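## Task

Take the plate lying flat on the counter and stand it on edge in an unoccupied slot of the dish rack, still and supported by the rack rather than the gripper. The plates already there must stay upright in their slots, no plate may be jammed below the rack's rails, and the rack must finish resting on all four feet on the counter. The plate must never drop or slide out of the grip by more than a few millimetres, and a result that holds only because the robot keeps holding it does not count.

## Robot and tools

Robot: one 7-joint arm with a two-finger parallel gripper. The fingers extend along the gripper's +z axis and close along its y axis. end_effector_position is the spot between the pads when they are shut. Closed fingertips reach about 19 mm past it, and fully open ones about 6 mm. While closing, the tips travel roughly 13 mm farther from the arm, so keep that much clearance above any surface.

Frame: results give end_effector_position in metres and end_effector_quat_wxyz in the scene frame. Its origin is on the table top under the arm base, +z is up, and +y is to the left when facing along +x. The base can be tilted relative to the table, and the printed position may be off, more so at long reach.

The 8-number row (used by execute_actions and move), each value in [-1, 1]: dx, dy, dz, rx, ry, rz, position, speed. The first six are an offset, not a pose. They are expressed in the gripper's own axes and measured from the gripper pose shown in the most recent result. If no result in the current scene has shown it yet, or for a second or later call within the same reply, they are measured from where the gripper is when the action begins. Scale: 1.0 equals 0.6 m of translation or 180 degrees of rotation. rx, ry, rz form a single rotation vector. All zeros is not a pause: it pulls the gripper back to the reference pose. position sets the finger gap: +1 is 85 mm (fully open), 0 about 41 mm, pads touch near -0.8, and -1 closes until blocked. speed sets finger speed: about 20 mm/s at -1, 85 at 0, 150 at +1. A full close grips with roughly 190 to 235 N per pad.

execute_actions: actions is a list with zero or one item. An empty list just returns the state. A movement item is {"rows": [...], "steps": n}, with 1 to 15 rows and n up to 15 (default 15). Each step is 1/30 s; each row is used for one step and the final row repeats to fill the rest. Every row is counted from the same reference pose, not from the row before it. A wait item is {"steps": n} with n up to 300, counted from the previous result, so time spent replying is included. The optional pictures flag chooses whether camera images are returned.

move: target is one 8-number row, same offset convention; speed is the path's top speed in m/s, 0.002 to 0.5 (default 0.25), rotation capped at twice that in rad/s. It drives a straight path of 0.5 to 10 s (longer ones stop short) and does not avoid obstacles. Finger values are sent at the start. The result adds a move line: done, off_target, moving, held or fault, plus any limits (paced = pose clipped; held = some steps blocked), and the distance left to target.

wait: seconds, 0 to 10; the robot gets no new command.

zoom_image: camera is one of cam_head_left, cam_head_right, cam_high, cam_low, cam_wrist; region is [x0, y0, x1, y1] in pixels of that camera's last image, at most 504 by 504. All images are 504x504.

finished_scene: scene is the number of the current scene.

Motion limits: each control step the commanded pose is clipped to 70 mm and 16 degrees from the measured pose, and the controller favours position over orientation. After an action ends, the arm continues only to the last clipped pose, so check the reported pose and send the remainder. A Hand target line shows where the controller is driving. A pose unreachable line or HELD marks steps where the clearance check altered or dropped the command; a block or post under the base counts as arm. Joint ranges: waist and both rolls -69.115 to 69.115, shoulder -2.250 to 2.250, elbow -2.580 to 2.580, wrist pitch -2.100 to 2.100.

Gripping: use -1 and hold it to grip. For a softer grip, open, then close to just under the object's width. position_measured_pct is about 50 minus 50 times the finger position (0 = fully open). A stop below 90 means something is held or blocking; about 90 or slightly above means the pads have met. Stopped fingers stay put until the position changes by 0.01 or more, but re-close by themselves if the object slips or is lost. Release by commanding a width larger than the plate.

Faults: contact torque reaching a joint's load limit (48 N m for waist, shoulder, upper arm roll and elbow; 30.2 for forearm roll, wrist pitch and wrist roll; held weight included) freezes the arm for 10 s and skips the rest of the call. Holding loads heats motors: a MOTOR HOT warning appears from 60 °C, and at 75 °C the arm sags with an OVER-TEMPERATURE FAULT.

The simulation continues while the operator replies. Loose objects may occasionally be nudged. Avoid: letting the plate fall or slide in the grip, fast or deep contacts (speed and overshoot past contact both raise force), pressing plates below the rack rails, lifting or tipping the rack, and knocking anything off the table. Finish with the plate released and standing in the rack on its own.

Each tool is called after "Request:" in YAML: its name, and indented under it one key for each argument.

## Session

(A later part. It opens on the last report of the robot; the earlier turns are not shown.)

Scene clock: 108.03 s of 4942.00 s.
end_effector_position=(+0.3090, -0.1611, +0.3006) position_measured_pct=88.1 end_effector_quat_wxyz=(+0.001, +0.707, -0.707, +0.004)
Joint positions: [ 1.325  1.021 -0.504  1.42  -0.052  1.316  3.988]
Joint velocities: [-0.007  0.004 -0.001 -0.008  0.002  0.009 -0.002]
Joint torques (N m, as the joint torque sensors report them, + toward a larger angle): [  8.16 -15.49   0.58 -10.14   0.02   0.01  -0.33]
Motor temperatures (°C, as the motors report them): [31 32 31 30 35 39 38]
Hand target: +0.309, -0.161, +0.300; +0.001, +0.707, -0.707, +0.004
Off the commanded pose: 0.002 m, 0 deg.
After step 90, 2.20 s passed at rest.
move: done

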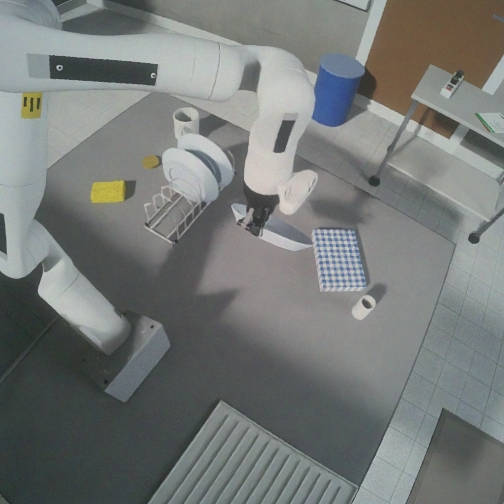

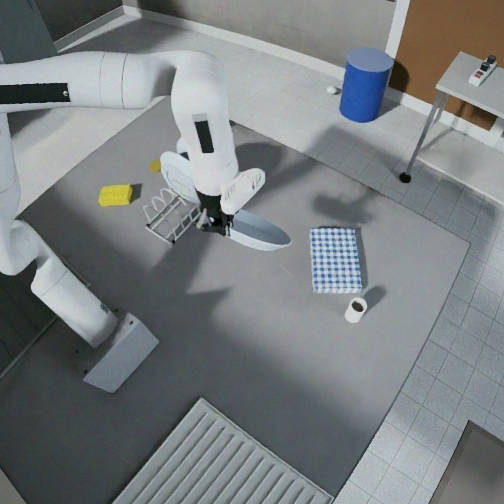

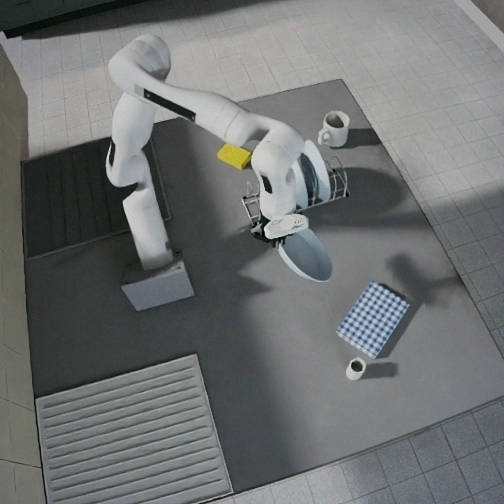

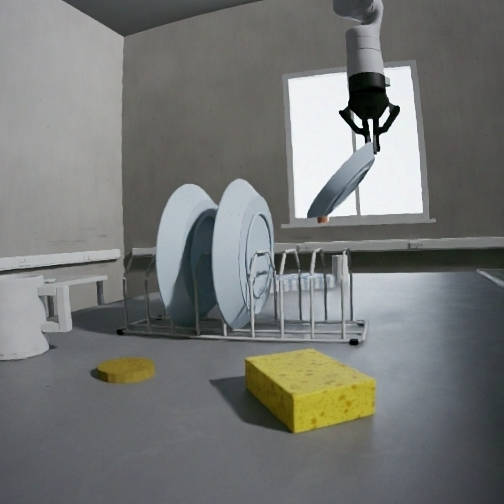

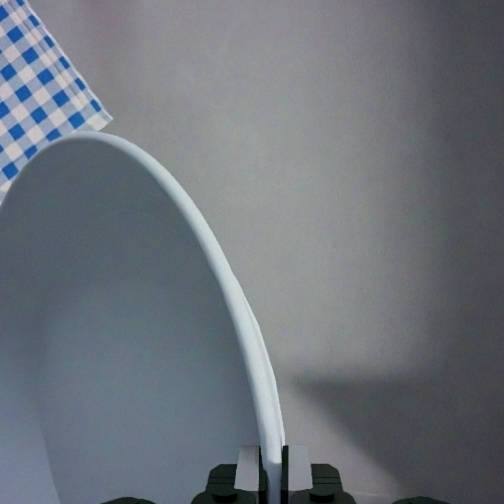

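Request:
move:
  target: [-0.07,-0.1,-0.08,0,0,0.9855,-1,-0.8]
  speed: 0.45

Scene clock: 115.13 s of 4942.00 s.
end_effector_position=(+0.3689, -0.1186, +0.3481) position_measured_pct=88.1 end_effector_quat_wxyz=(+0.004, +0.690, +0.723, -0.001)
Joint positions: [ 0.816  0.949  0.312  1.267 -0.635  1.621  1.218]
Joint velocities: [-0.003  0.003  0.001 -0.003  0.     0.002 -0.008]
Joint torques (N m, as the joint torque sensors report them, + toward a larger angle): [ 11.41 -15.3    5.77  -7.78   0.68   0.33  -0.12]
Motor temperatures (°C, as the motors report them): [31 32 31 30 35 39 38]
Hand target: +0.369, -0.119, +0.348; +0.004, +0.691, +0.723, -0.001
Off the commanded pose: 0.000 m, 0 deg.
After step 90, 0.13 s passed at rest.
move: done

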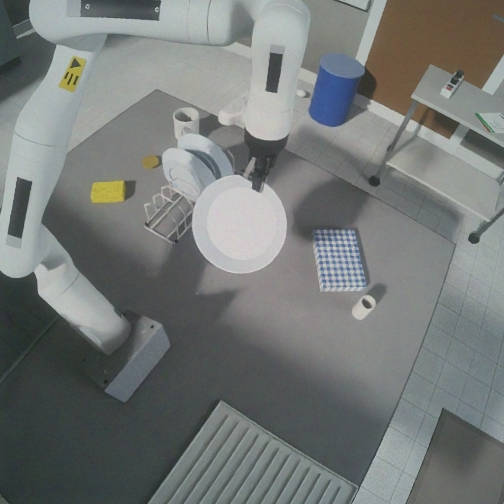

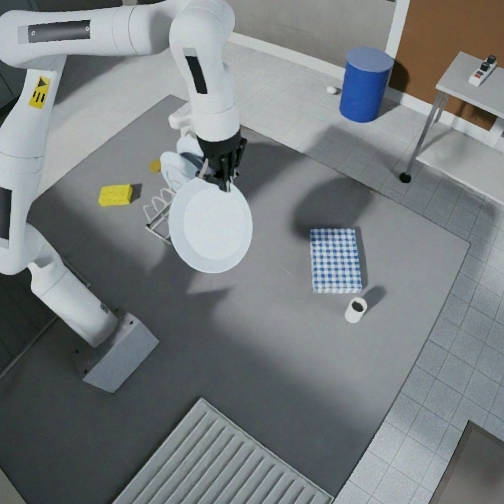

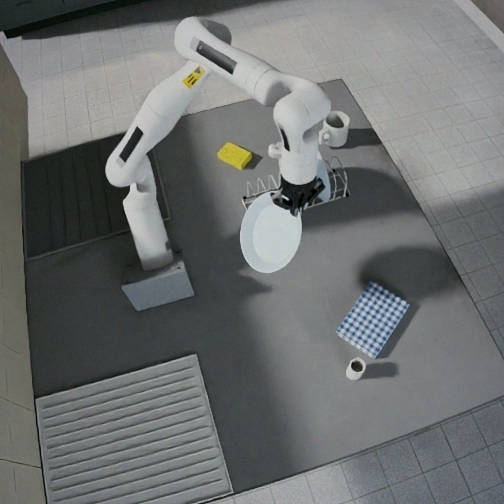

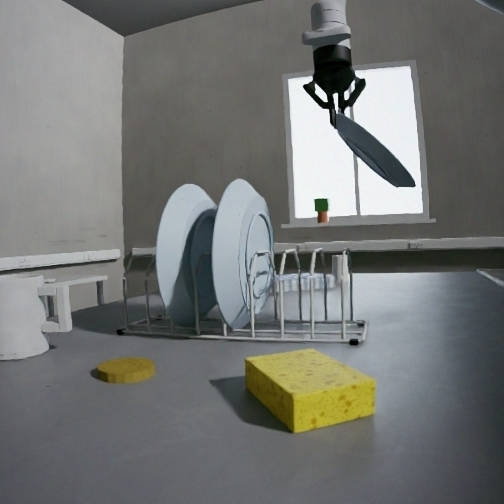

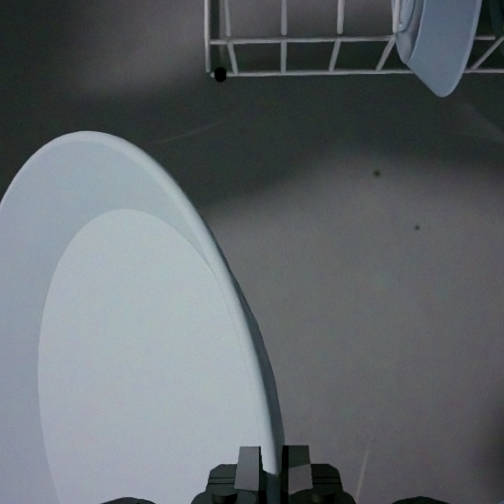

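Request:
move:
  target: [0.444,0.0305,0.02,-0.2406,0.0021,-0.0053,-1,-0.8]
  speed: 0.2

Request:
zoom_image:
  camera: "cam_low"
  region: [180, 60, 420, 360]

Request:
zoom_image:
  camera: "cam_high"
  region: [210, 80, 370, 240]

Scene clock: 132.40 s of 4942.00 s.
end_effector_position=(+0.3754, +0.1482, +0.3345) position_measured_pct=88.1 end_effector_quat_wxyz=(+0.256, +0.635, +0.678, +0.267)
Joint positions: [ 0.773  0.181  0.197  2.319 -1.301  1.135  1.547]
Joint velocities: [-0.002 -0.012 -0.002  0.004 -0.005 -0.003  0.004]
Joint torques (N m, as the joint torque sensors report them, + toward a larger angle): [ 6.35 -3.08  4.6  -9.09 -2.45 -0.03 -0.2 ]
Motor temperatures (°C, as the motors report them): [31 32 31 30 35 39 38]
Hand target: +0.375, +0.148, +0.335; +0.256, +0.634, +0.678, +0.267
Off the commanded pose: 0.001 m, 0 deg.
After step 90, 11.87 s passed at rest.
move: done

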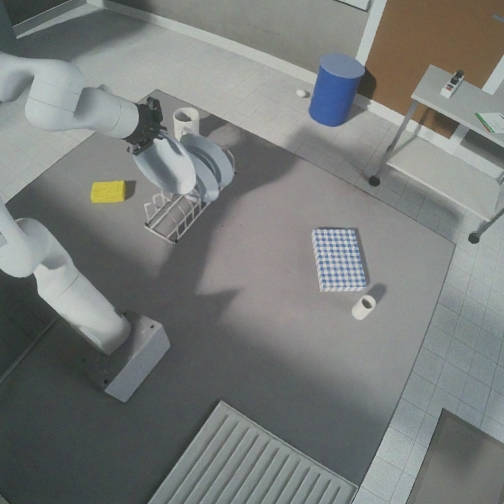

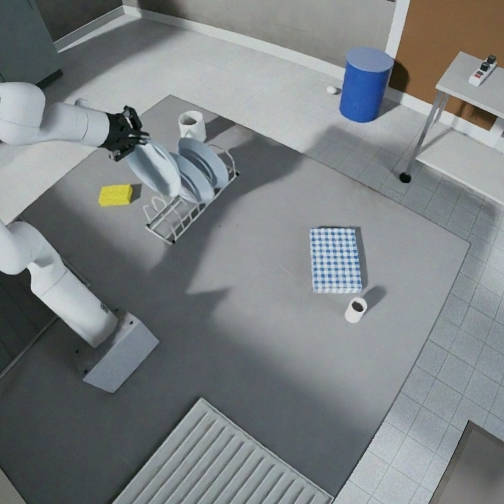

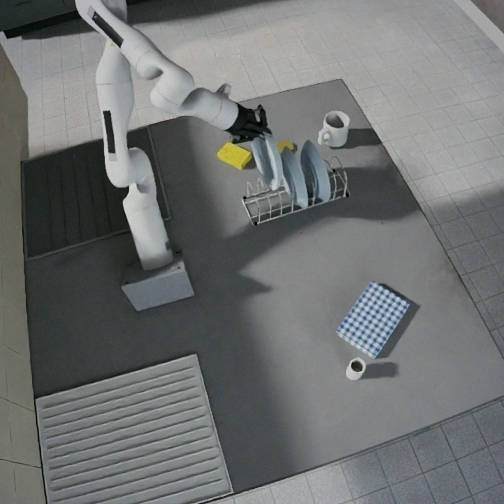

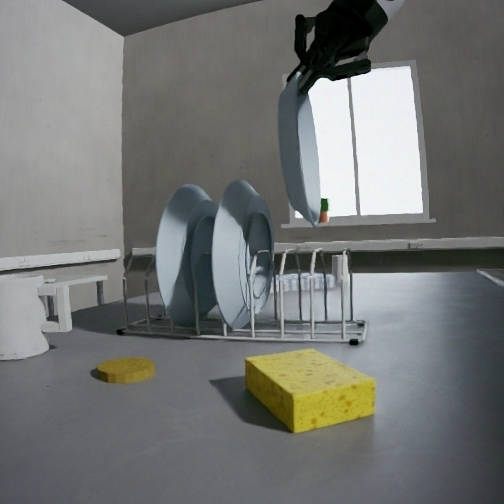

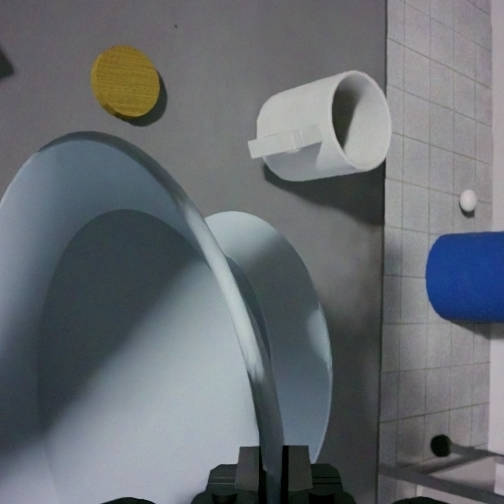

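Region (180, 60, 420, 360) of cam_low's 504x504 image, scaled by 1.680, with more detail than that image has; it fills the left 403 columns of this view, and the rest is white.

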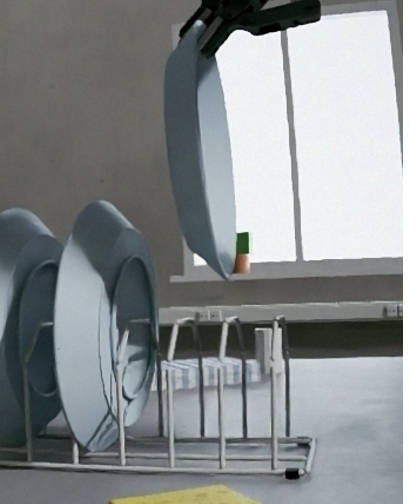

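Region (210, 80, 370, 240) of cam_high's 504x504 image, scaled by 3.150, with more detail than that image has.

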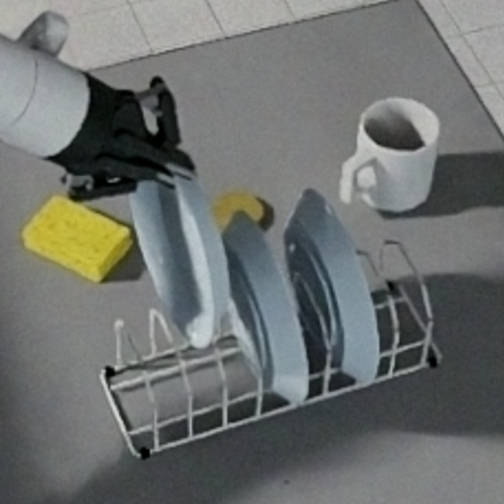

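Request:
move:
  target: [0,-0.036,0.0163,-0.028,0,0,-1,-0.8]
  speed: 0.06

Request:
zoom_image:
  camera: "cam_low"
  region: [200, 80, 400, 360]

Request:
zoom_image:
  camera: "cam_head_left"
  region: [110, 90, 250, 250]

Request:
zoom_image:
  camera: "cam_high"
  region: [220, 110, 340, 230]

Scene clock: 142.83 s of 4942.00 s.
end_effector_position=(+0.3665, +0.1475, +0.3127) position_measured_pct=88.1 end_effector_quat_wxyz=(+0.283, +0.623, +0.666, +0.297)
Joint positions: [ 0.795  0.21   0.192  2.474 -1.474  1.122  1.791]
Joint velocities: [ 0.004  0.009  0.001  0.01  -0.013  0.004  0.02 ]
Joint torques (N m, as the joint torque sensors report them, + toward a larger angle): [ 5.97 -2.9   4.15 -9.15 -2.44  0.86 -0.41]
Motor temperatures (°C, as the motors report them): [31 32 31 31 35 39 38]
Hand target: +0.366, +0.147, +0.313; +0.283, +0.623, +0.666, +0.297
Off the commanded pose: 0.000 m, 0 deg.
After step 90, 6.40 s passed at rest.
move: done

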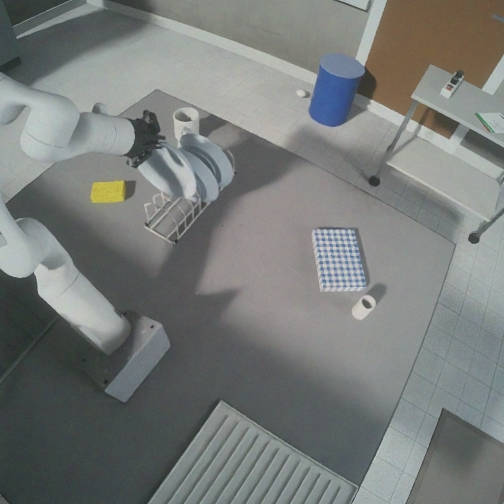

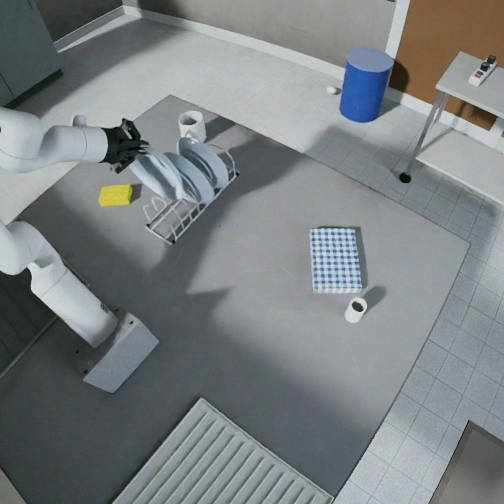

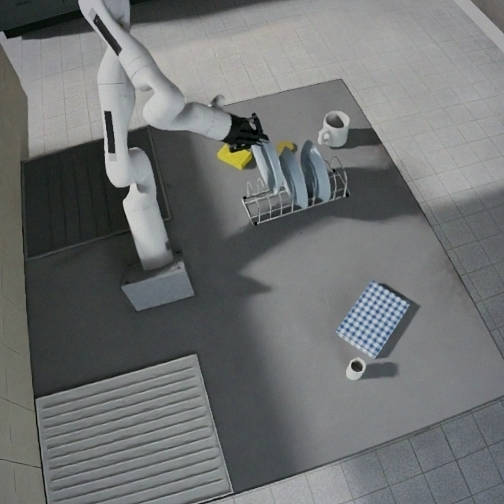

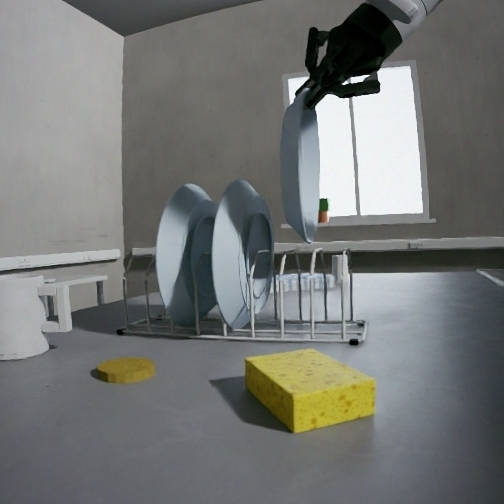

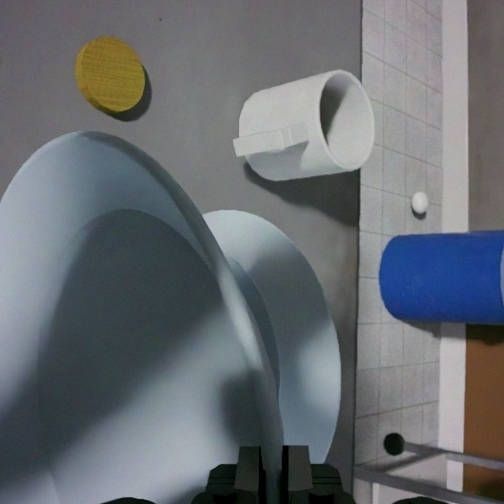

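Region (200, 80, 400, 360) of cam_low's 504x504 image, scaled by 1.800, with more detail than that image has; it fills the left 360 columns of this view, and the rest is white.

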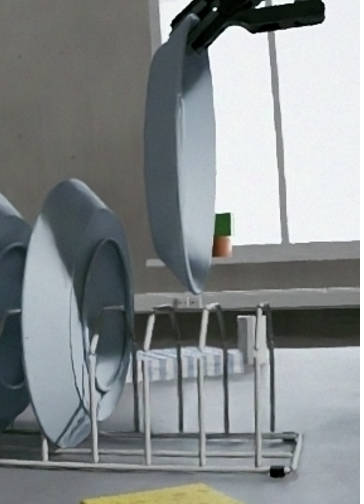

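Region (110, 90, 250, 250) of cam_head_left's 504x504 image, scaled by 3.150, with more detail than that image has; it fills the left 441 columns of this view, and the rest is white.

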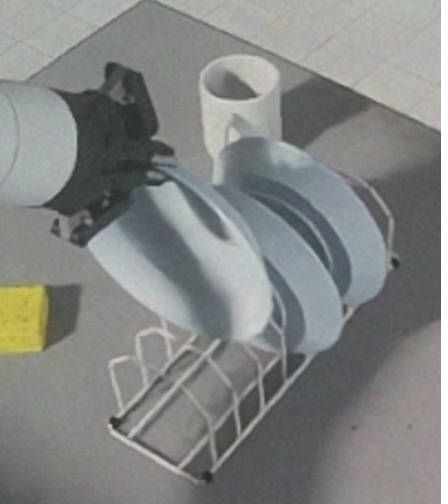

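Region (220, 110, 340, 230) of cam_high's 504x504 image, scaled by 4.200, with more detail than that image has.

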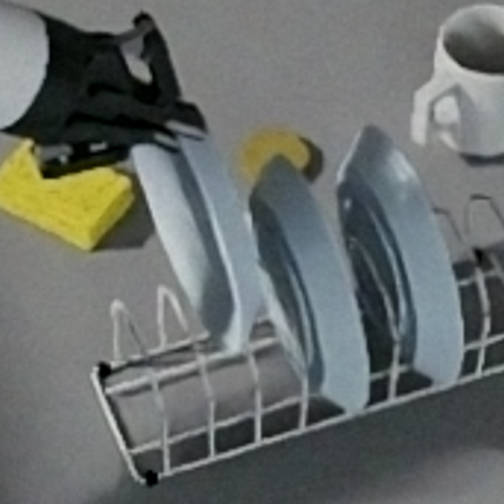

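Request:
move:
  target: [-0.087,-0.014,0.002,0,0.0924,0.1037,-1,-0.8]
  speed: 0.1

Request:
zoom_image:
  camera: "cam_low"
  region: [200, 80, 400, 360]

Request:
zoom_image:
  camera: "cam_head_right"
  region: [110, 100, 250, 250]

Request:
zoom_image:
  camera: "cam_high"
  region: [220, 110, 340, 230]

Scene clock: 179.00 s of 4942.00 s.
end_effector_position=(+0.3648, +0.0951, +0.3059) position_measured_pct=88.1 end_effector_quat_wxyz=(+0.133, +0.673, +0.591, +0.425)
Joint positions: [ 1.005  0.68   0.178  2.333 -1.369  1.473  1.814]
Joint velocities: [ 0.005  0.013 -0.001 -0.004  0.002  0.004 -0.002]
Joint torques (N m, as the joint torque sensors report them, + toward a larger angle): [ 6.99 -7.34  2.54 -6.51 -2.11  2.34 -0.18]
Motor temperatures (°C, as the motors report them): [31 32 31 31 35 39 38]
Hand target: +0.365, +0.095, +0.306; +0.133, +0.673, +0.590, +0.425
Off the commanded pose: 0.000 m, 0 deg.
After step 90, 30.67 s passed at rest.
move: done

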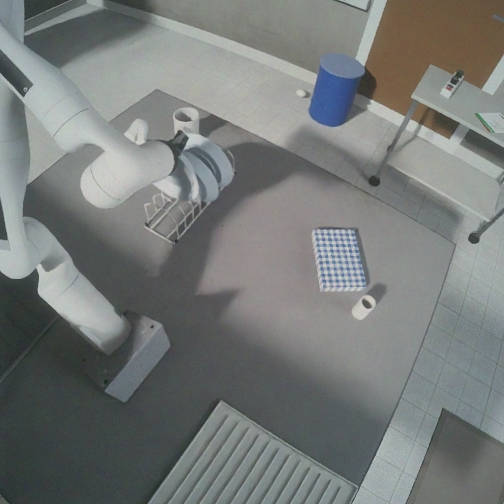

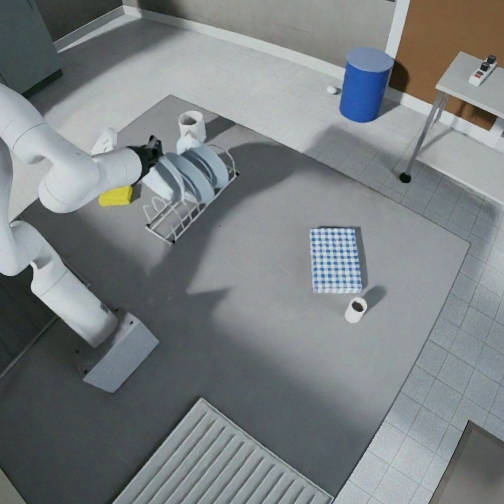

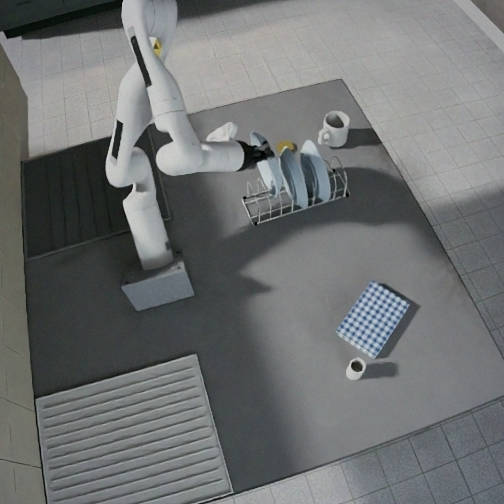

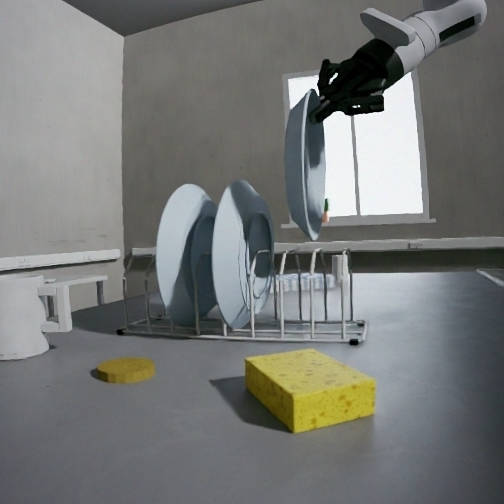

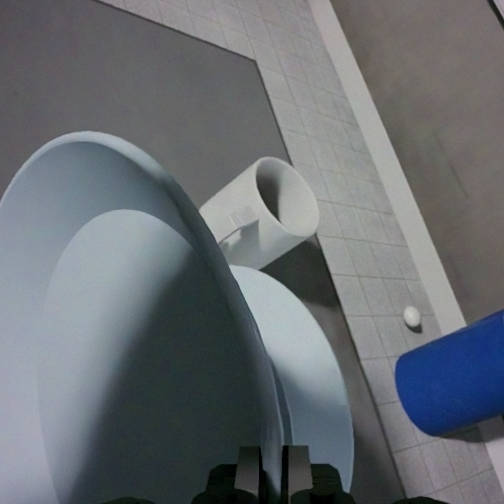

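Region (200, 80, 400, 360) of cam_low's 504x504 image, scaled by 1.800, with more detail than that image has; it fills the left 360 columns of this view, and the rest is white.

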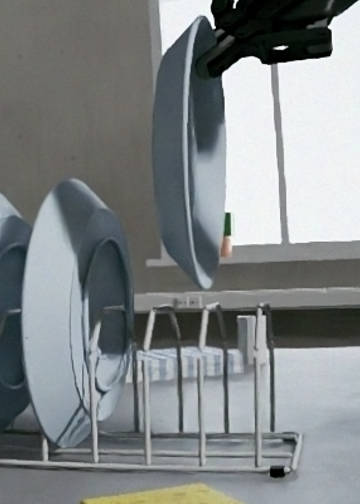

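Region (110, 100, 250, 250) of cam_head_right's 504x504 image, scaled by 3.360, with more detail than that image has; it fills the left 470 columns of this view, and the rest is white.

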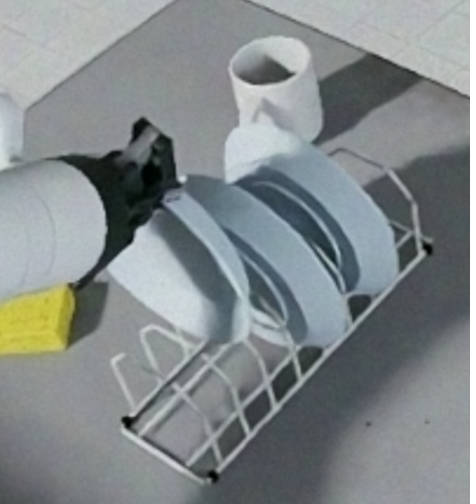

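Region (220, 110, 340, 230) of cam_high's 504x504 image, scaled by 4.200, with more detail than that image has.

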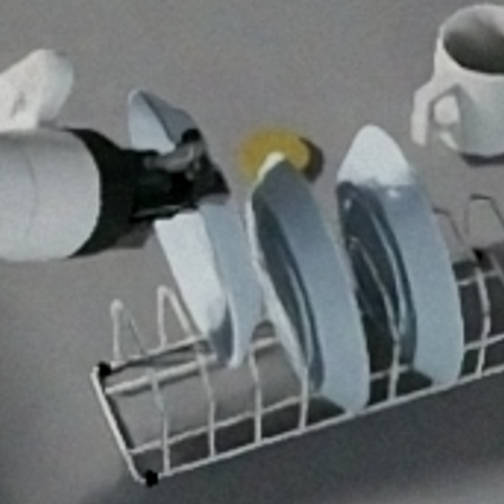

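Request:
move:
  target: [-0.0243,-0.0365,0.0385,-0.0028,-0.0046,0.004,-1,-0.8]
  speed: 0.04

Request:
zoom_image:
  camera: "cam_low"
  region: [250, 190, 380, 350]

Request:
zoom_image:
  camera: "cam_head_right"
  region: [130, 140, 230, 250]

Request:
zoom_image:
  camera: "cam_high"
  region: [230, 130, 330, 230]

Scene clock: 190.47 s of 4942.00 s.
end_effector_position=(+0.3677, +0.0952, +0.2712) position_measured_pct=88.1 end_effector_quat_wxyz=(+0.138, +0.679, +0.584, +0.424)
Joint positions: [ 0.974  0.751  0.151  2.409 -1.457  1.428  1.942]
Joint velocities: [-0.     0.005 -0.002  0.003 -0.005 -0.004  0.007]
Joint torques (N m, as the joint torque sensors report them, + toward a larger angle): [ 7.38 -8.01  2.6  -5.03 -1.59  2.47 -0.34]
Motor temperatures (°C, as the motors report them): [31 32 31 31 35 39 38]
Hand target: +0.368, +0.095, +0.271; +0.138, +0.679, +0.584, +0.424
Off the commanded pose: 0.000 m, 0 deg.
After step 90, 7.30 s passed at rest.
move: done

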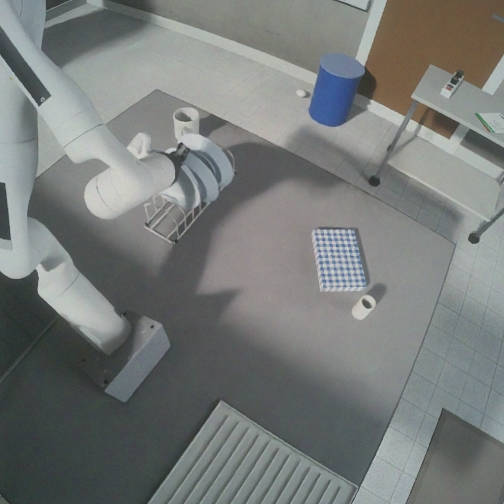

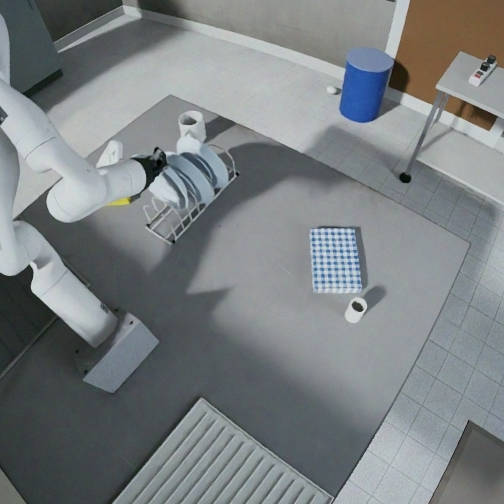

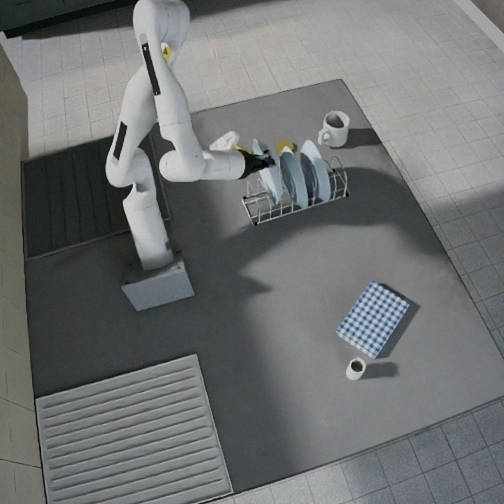

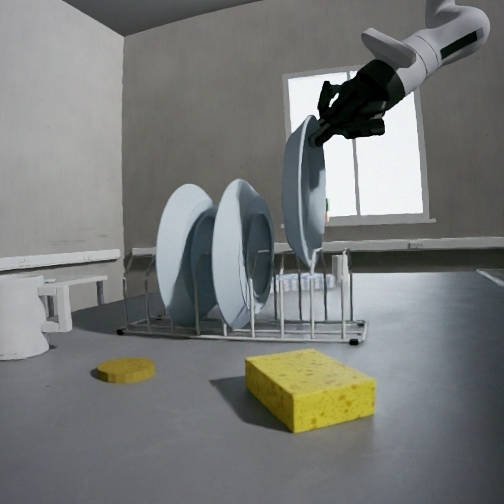

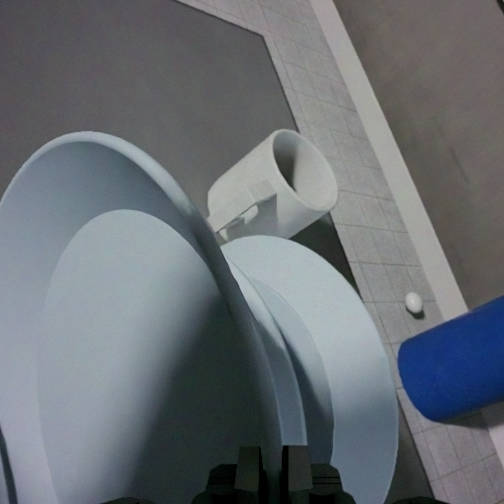

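Region (250, 190, 380, 350) of cam_low's 504x504 image, scaled by 3.150, with more detail than that image has; it fills the left 410 columns of this view, and the rest is white.

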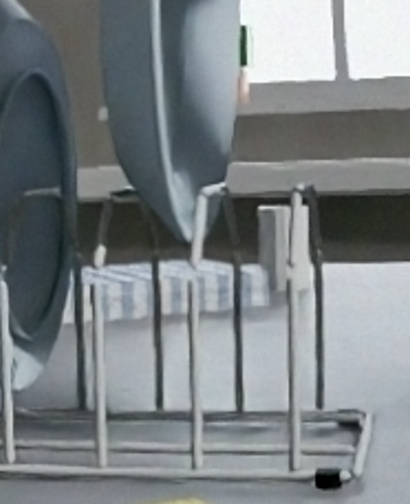

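Region (130, 140, 230, 250) of cam_head_right's 504x504 image, scaled by 4.582, with more detail than that image has; it fills the left 458 columns of this view, and the rest is white.

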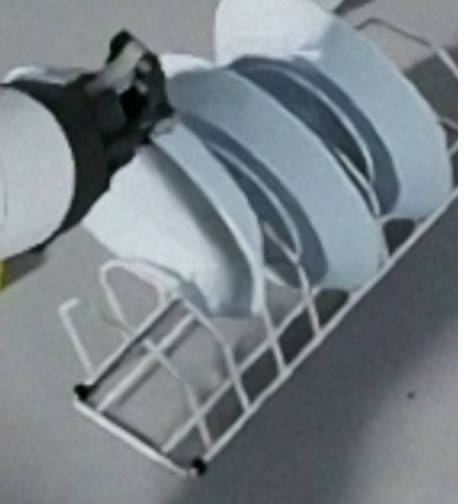

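Region (230, 130, 330, 230) of cam_high's 504x504 image, scaled by 5.040, with more detail than that image has.

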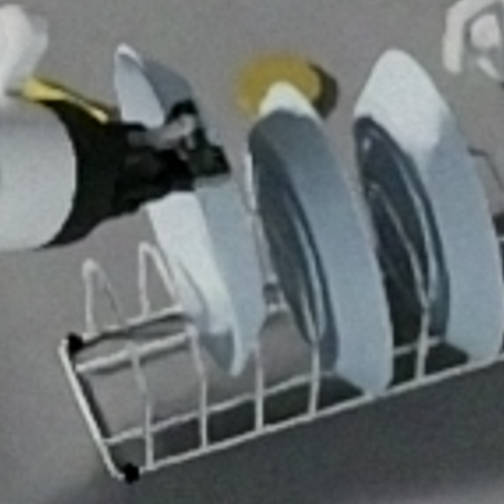

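Request:
move:
  target: [-0.0275,-0.0488,0.0367,0,0,0,-1,-0.8]
  speed: 0.04

Request:
zoom_image:
  camera: "cam_low"
  region: [250, 190, 380, 350]

Request:
zoom_image:
  camera: "cam_head_right"
  region: [130, 140, 230, 250]

Request:
zoom_image:
  camera: "cam_high"
  region: [230, 130, 330, 230]

Scene clock: 197.80 s of 4942.00 s.
end_effector_position=(+0.3648, +0.0952, +0.2314) position_measured_pct=88.1 end_effector_quat_wxyz=(+0.138, +0.679, +0.584, +0.424)
Joint positions: [ 0.952  0.868  0.115  2.479 -1.546  1.406  2.128]
Joint velocities: [-0.001  0.007 -0.001  0.002 -0.003 -0.001  0.007]
Joint torques (N m, as the joint torque sensors report them, + toward a larger angle): [ 7.83 -8.81  2.6  -4.34 -1.3   2.96 -0.06]
Motor temperatures (°C, as the motors report them): [31 32 31 31 35 39 38]
Hand target: +0.365, +0.095, +0.231; +0.138, +0.679, +0.584, +0.424
Off the commanded pose: 0.000 m, 0 deg.
After step 90, 3.00 s passed at rest.
move: done

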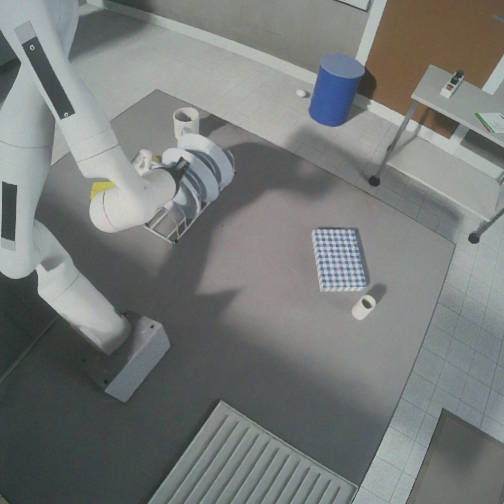

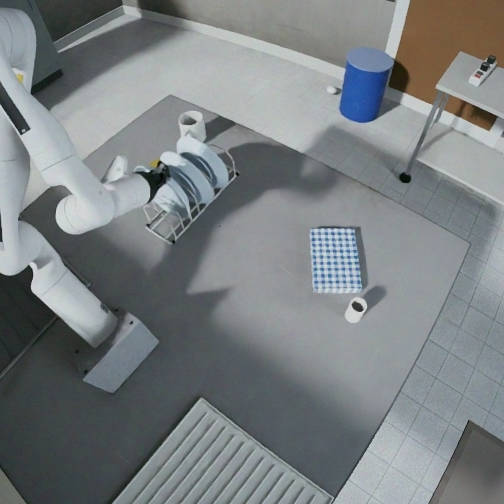

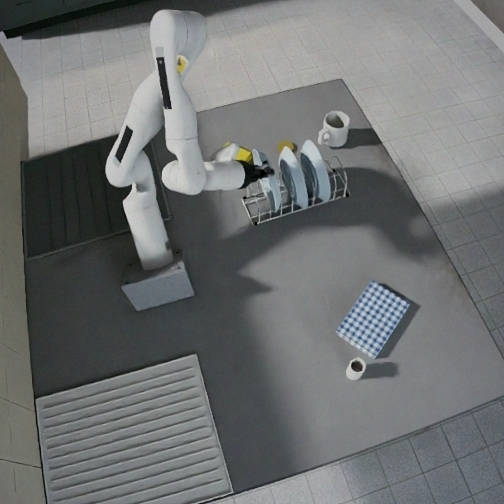

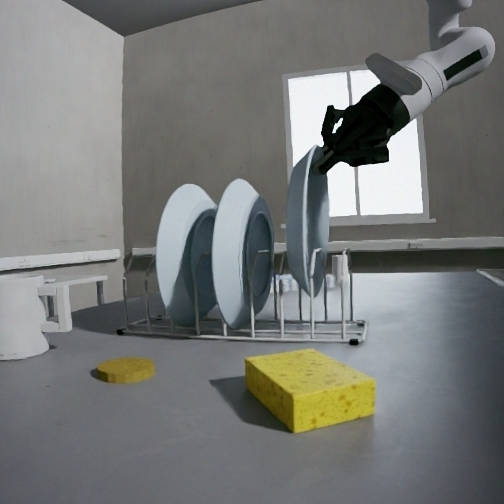

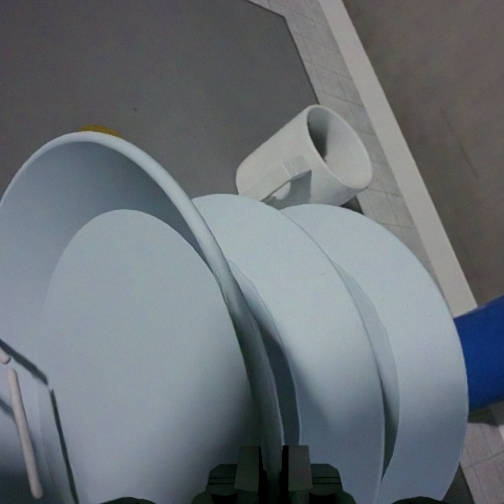

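Region (250, 190, 380, 350) of cam_low's 504x504 image, scaled by 3.150, with more detail than that image has; it fills the left 410 columns of this view, and the rest is white.

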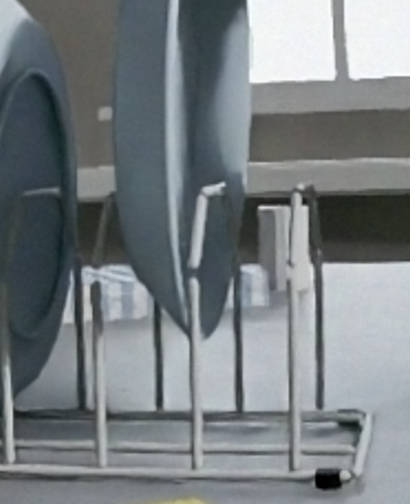

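Region (130, 140, 230, 250) of cam_head_right's 504x504 image, scaled by 4.582, with more detail than that image has; it fills the left 458 columns of this view, and the rest is white.

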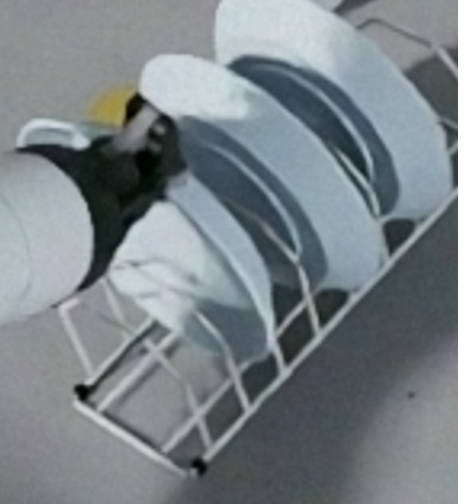

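Region (230, 130, 330, 230) of cam_high's 504x504 image, scaled by 5.040, with more detail than that image has.

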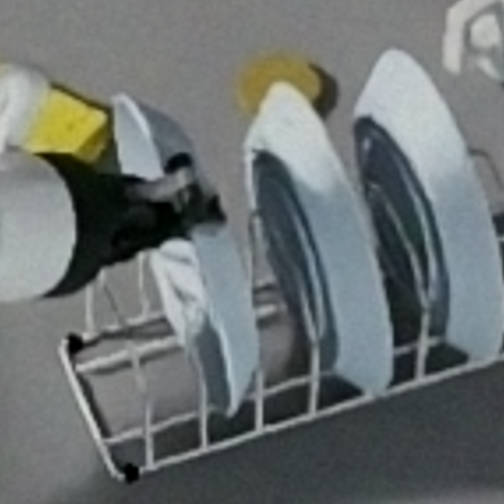

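Request:
move:
  target: [-0.0235,-0.0375,0.0354,0,0,0,-1,-0.8]
  speed: 0.03

Request:
zoom_image:
  camera: "cam_low"
  region: [200, 170, 380, 350]

Request:
zoom_image:
  camera: "cam_high"
  region: [230, 130, 330, 230]

Scene clock: 208.70 s of 4942.00 s.
end_effector_position=(+0.3659, +0.0953, +0.1976) position_measured_pct=88.1 end_effector_quat_wxyz=(+0.138, +0.678, +0.584, +0.424)
Joint positions: [ 0.921  0.982  0.076  2.52  -1.64   1.404  2.283]
Joint velocities: [-0.001  0.006 -0.002  0.001 -0.004 -0.     0.005]
Joint torques (N m, as the joint torque sensors report them, + toward a larger angle): [ 8.29 -9.94  1.46 -2.77 -0.76  3.06 -0.09]
Motor temperatures (°C, as the motors report them): [31 32 31 31 35 39 38]
Hand target: +0.366, +0.095, +0.197; +0.138, +0.678, +0.584, +0.424
Off the commanded pose: 0.000 m, 0 deg.
After step 90, 6.47 s passed at rest.
move: done

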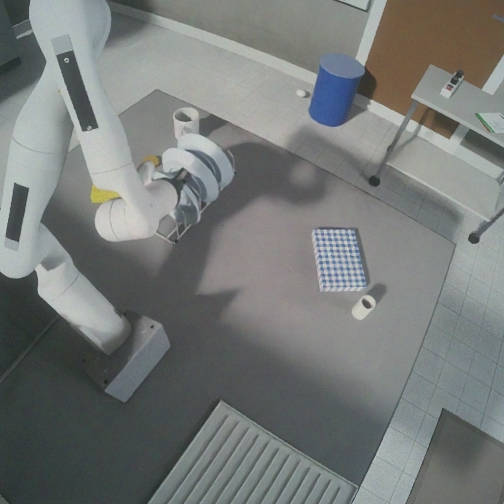

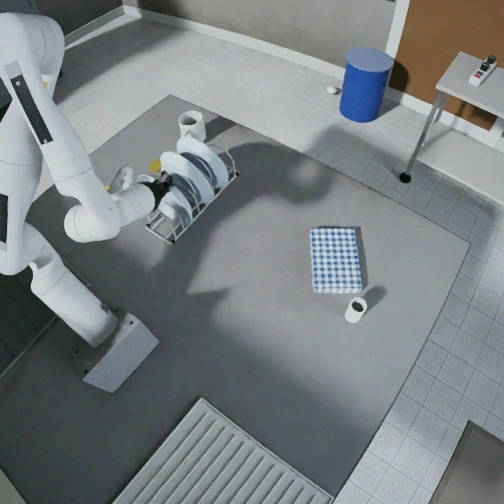

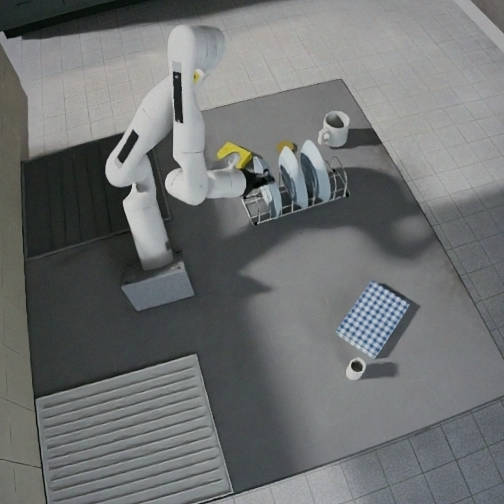

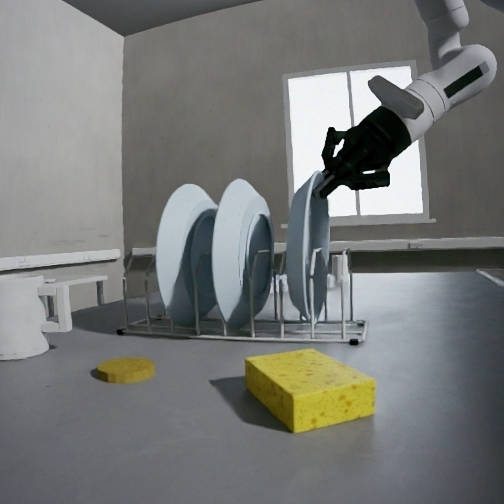

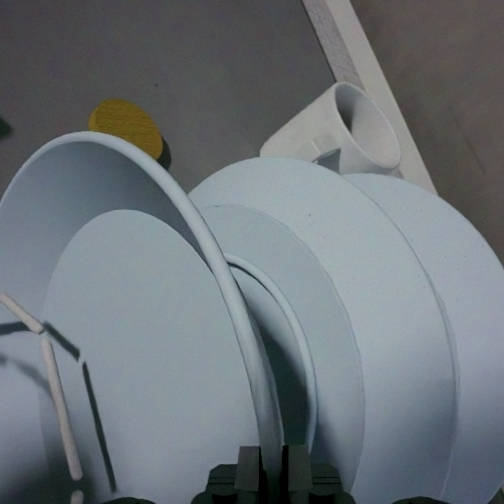

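Region (200, 170, 380, 350) of cam_low's 504x504 image, scaled by 2.800, with more detail than that image has.

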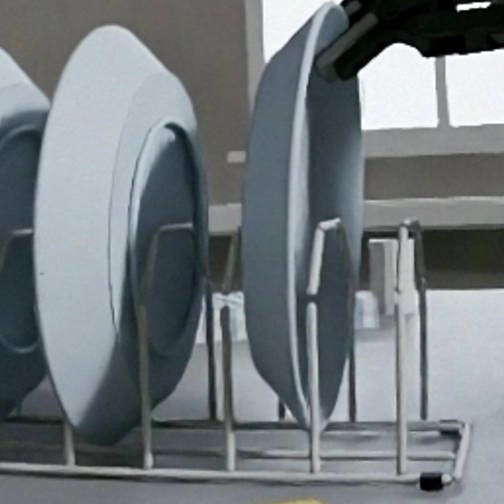

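Region (230, 130, 330, 230) of cam_high's 504x504 image, scaled by 5.040, with more detail than that image has.

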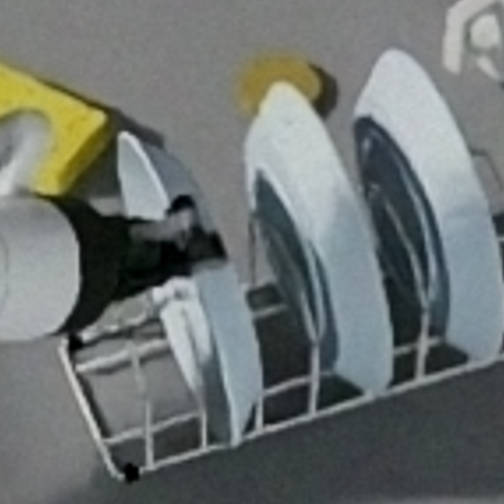

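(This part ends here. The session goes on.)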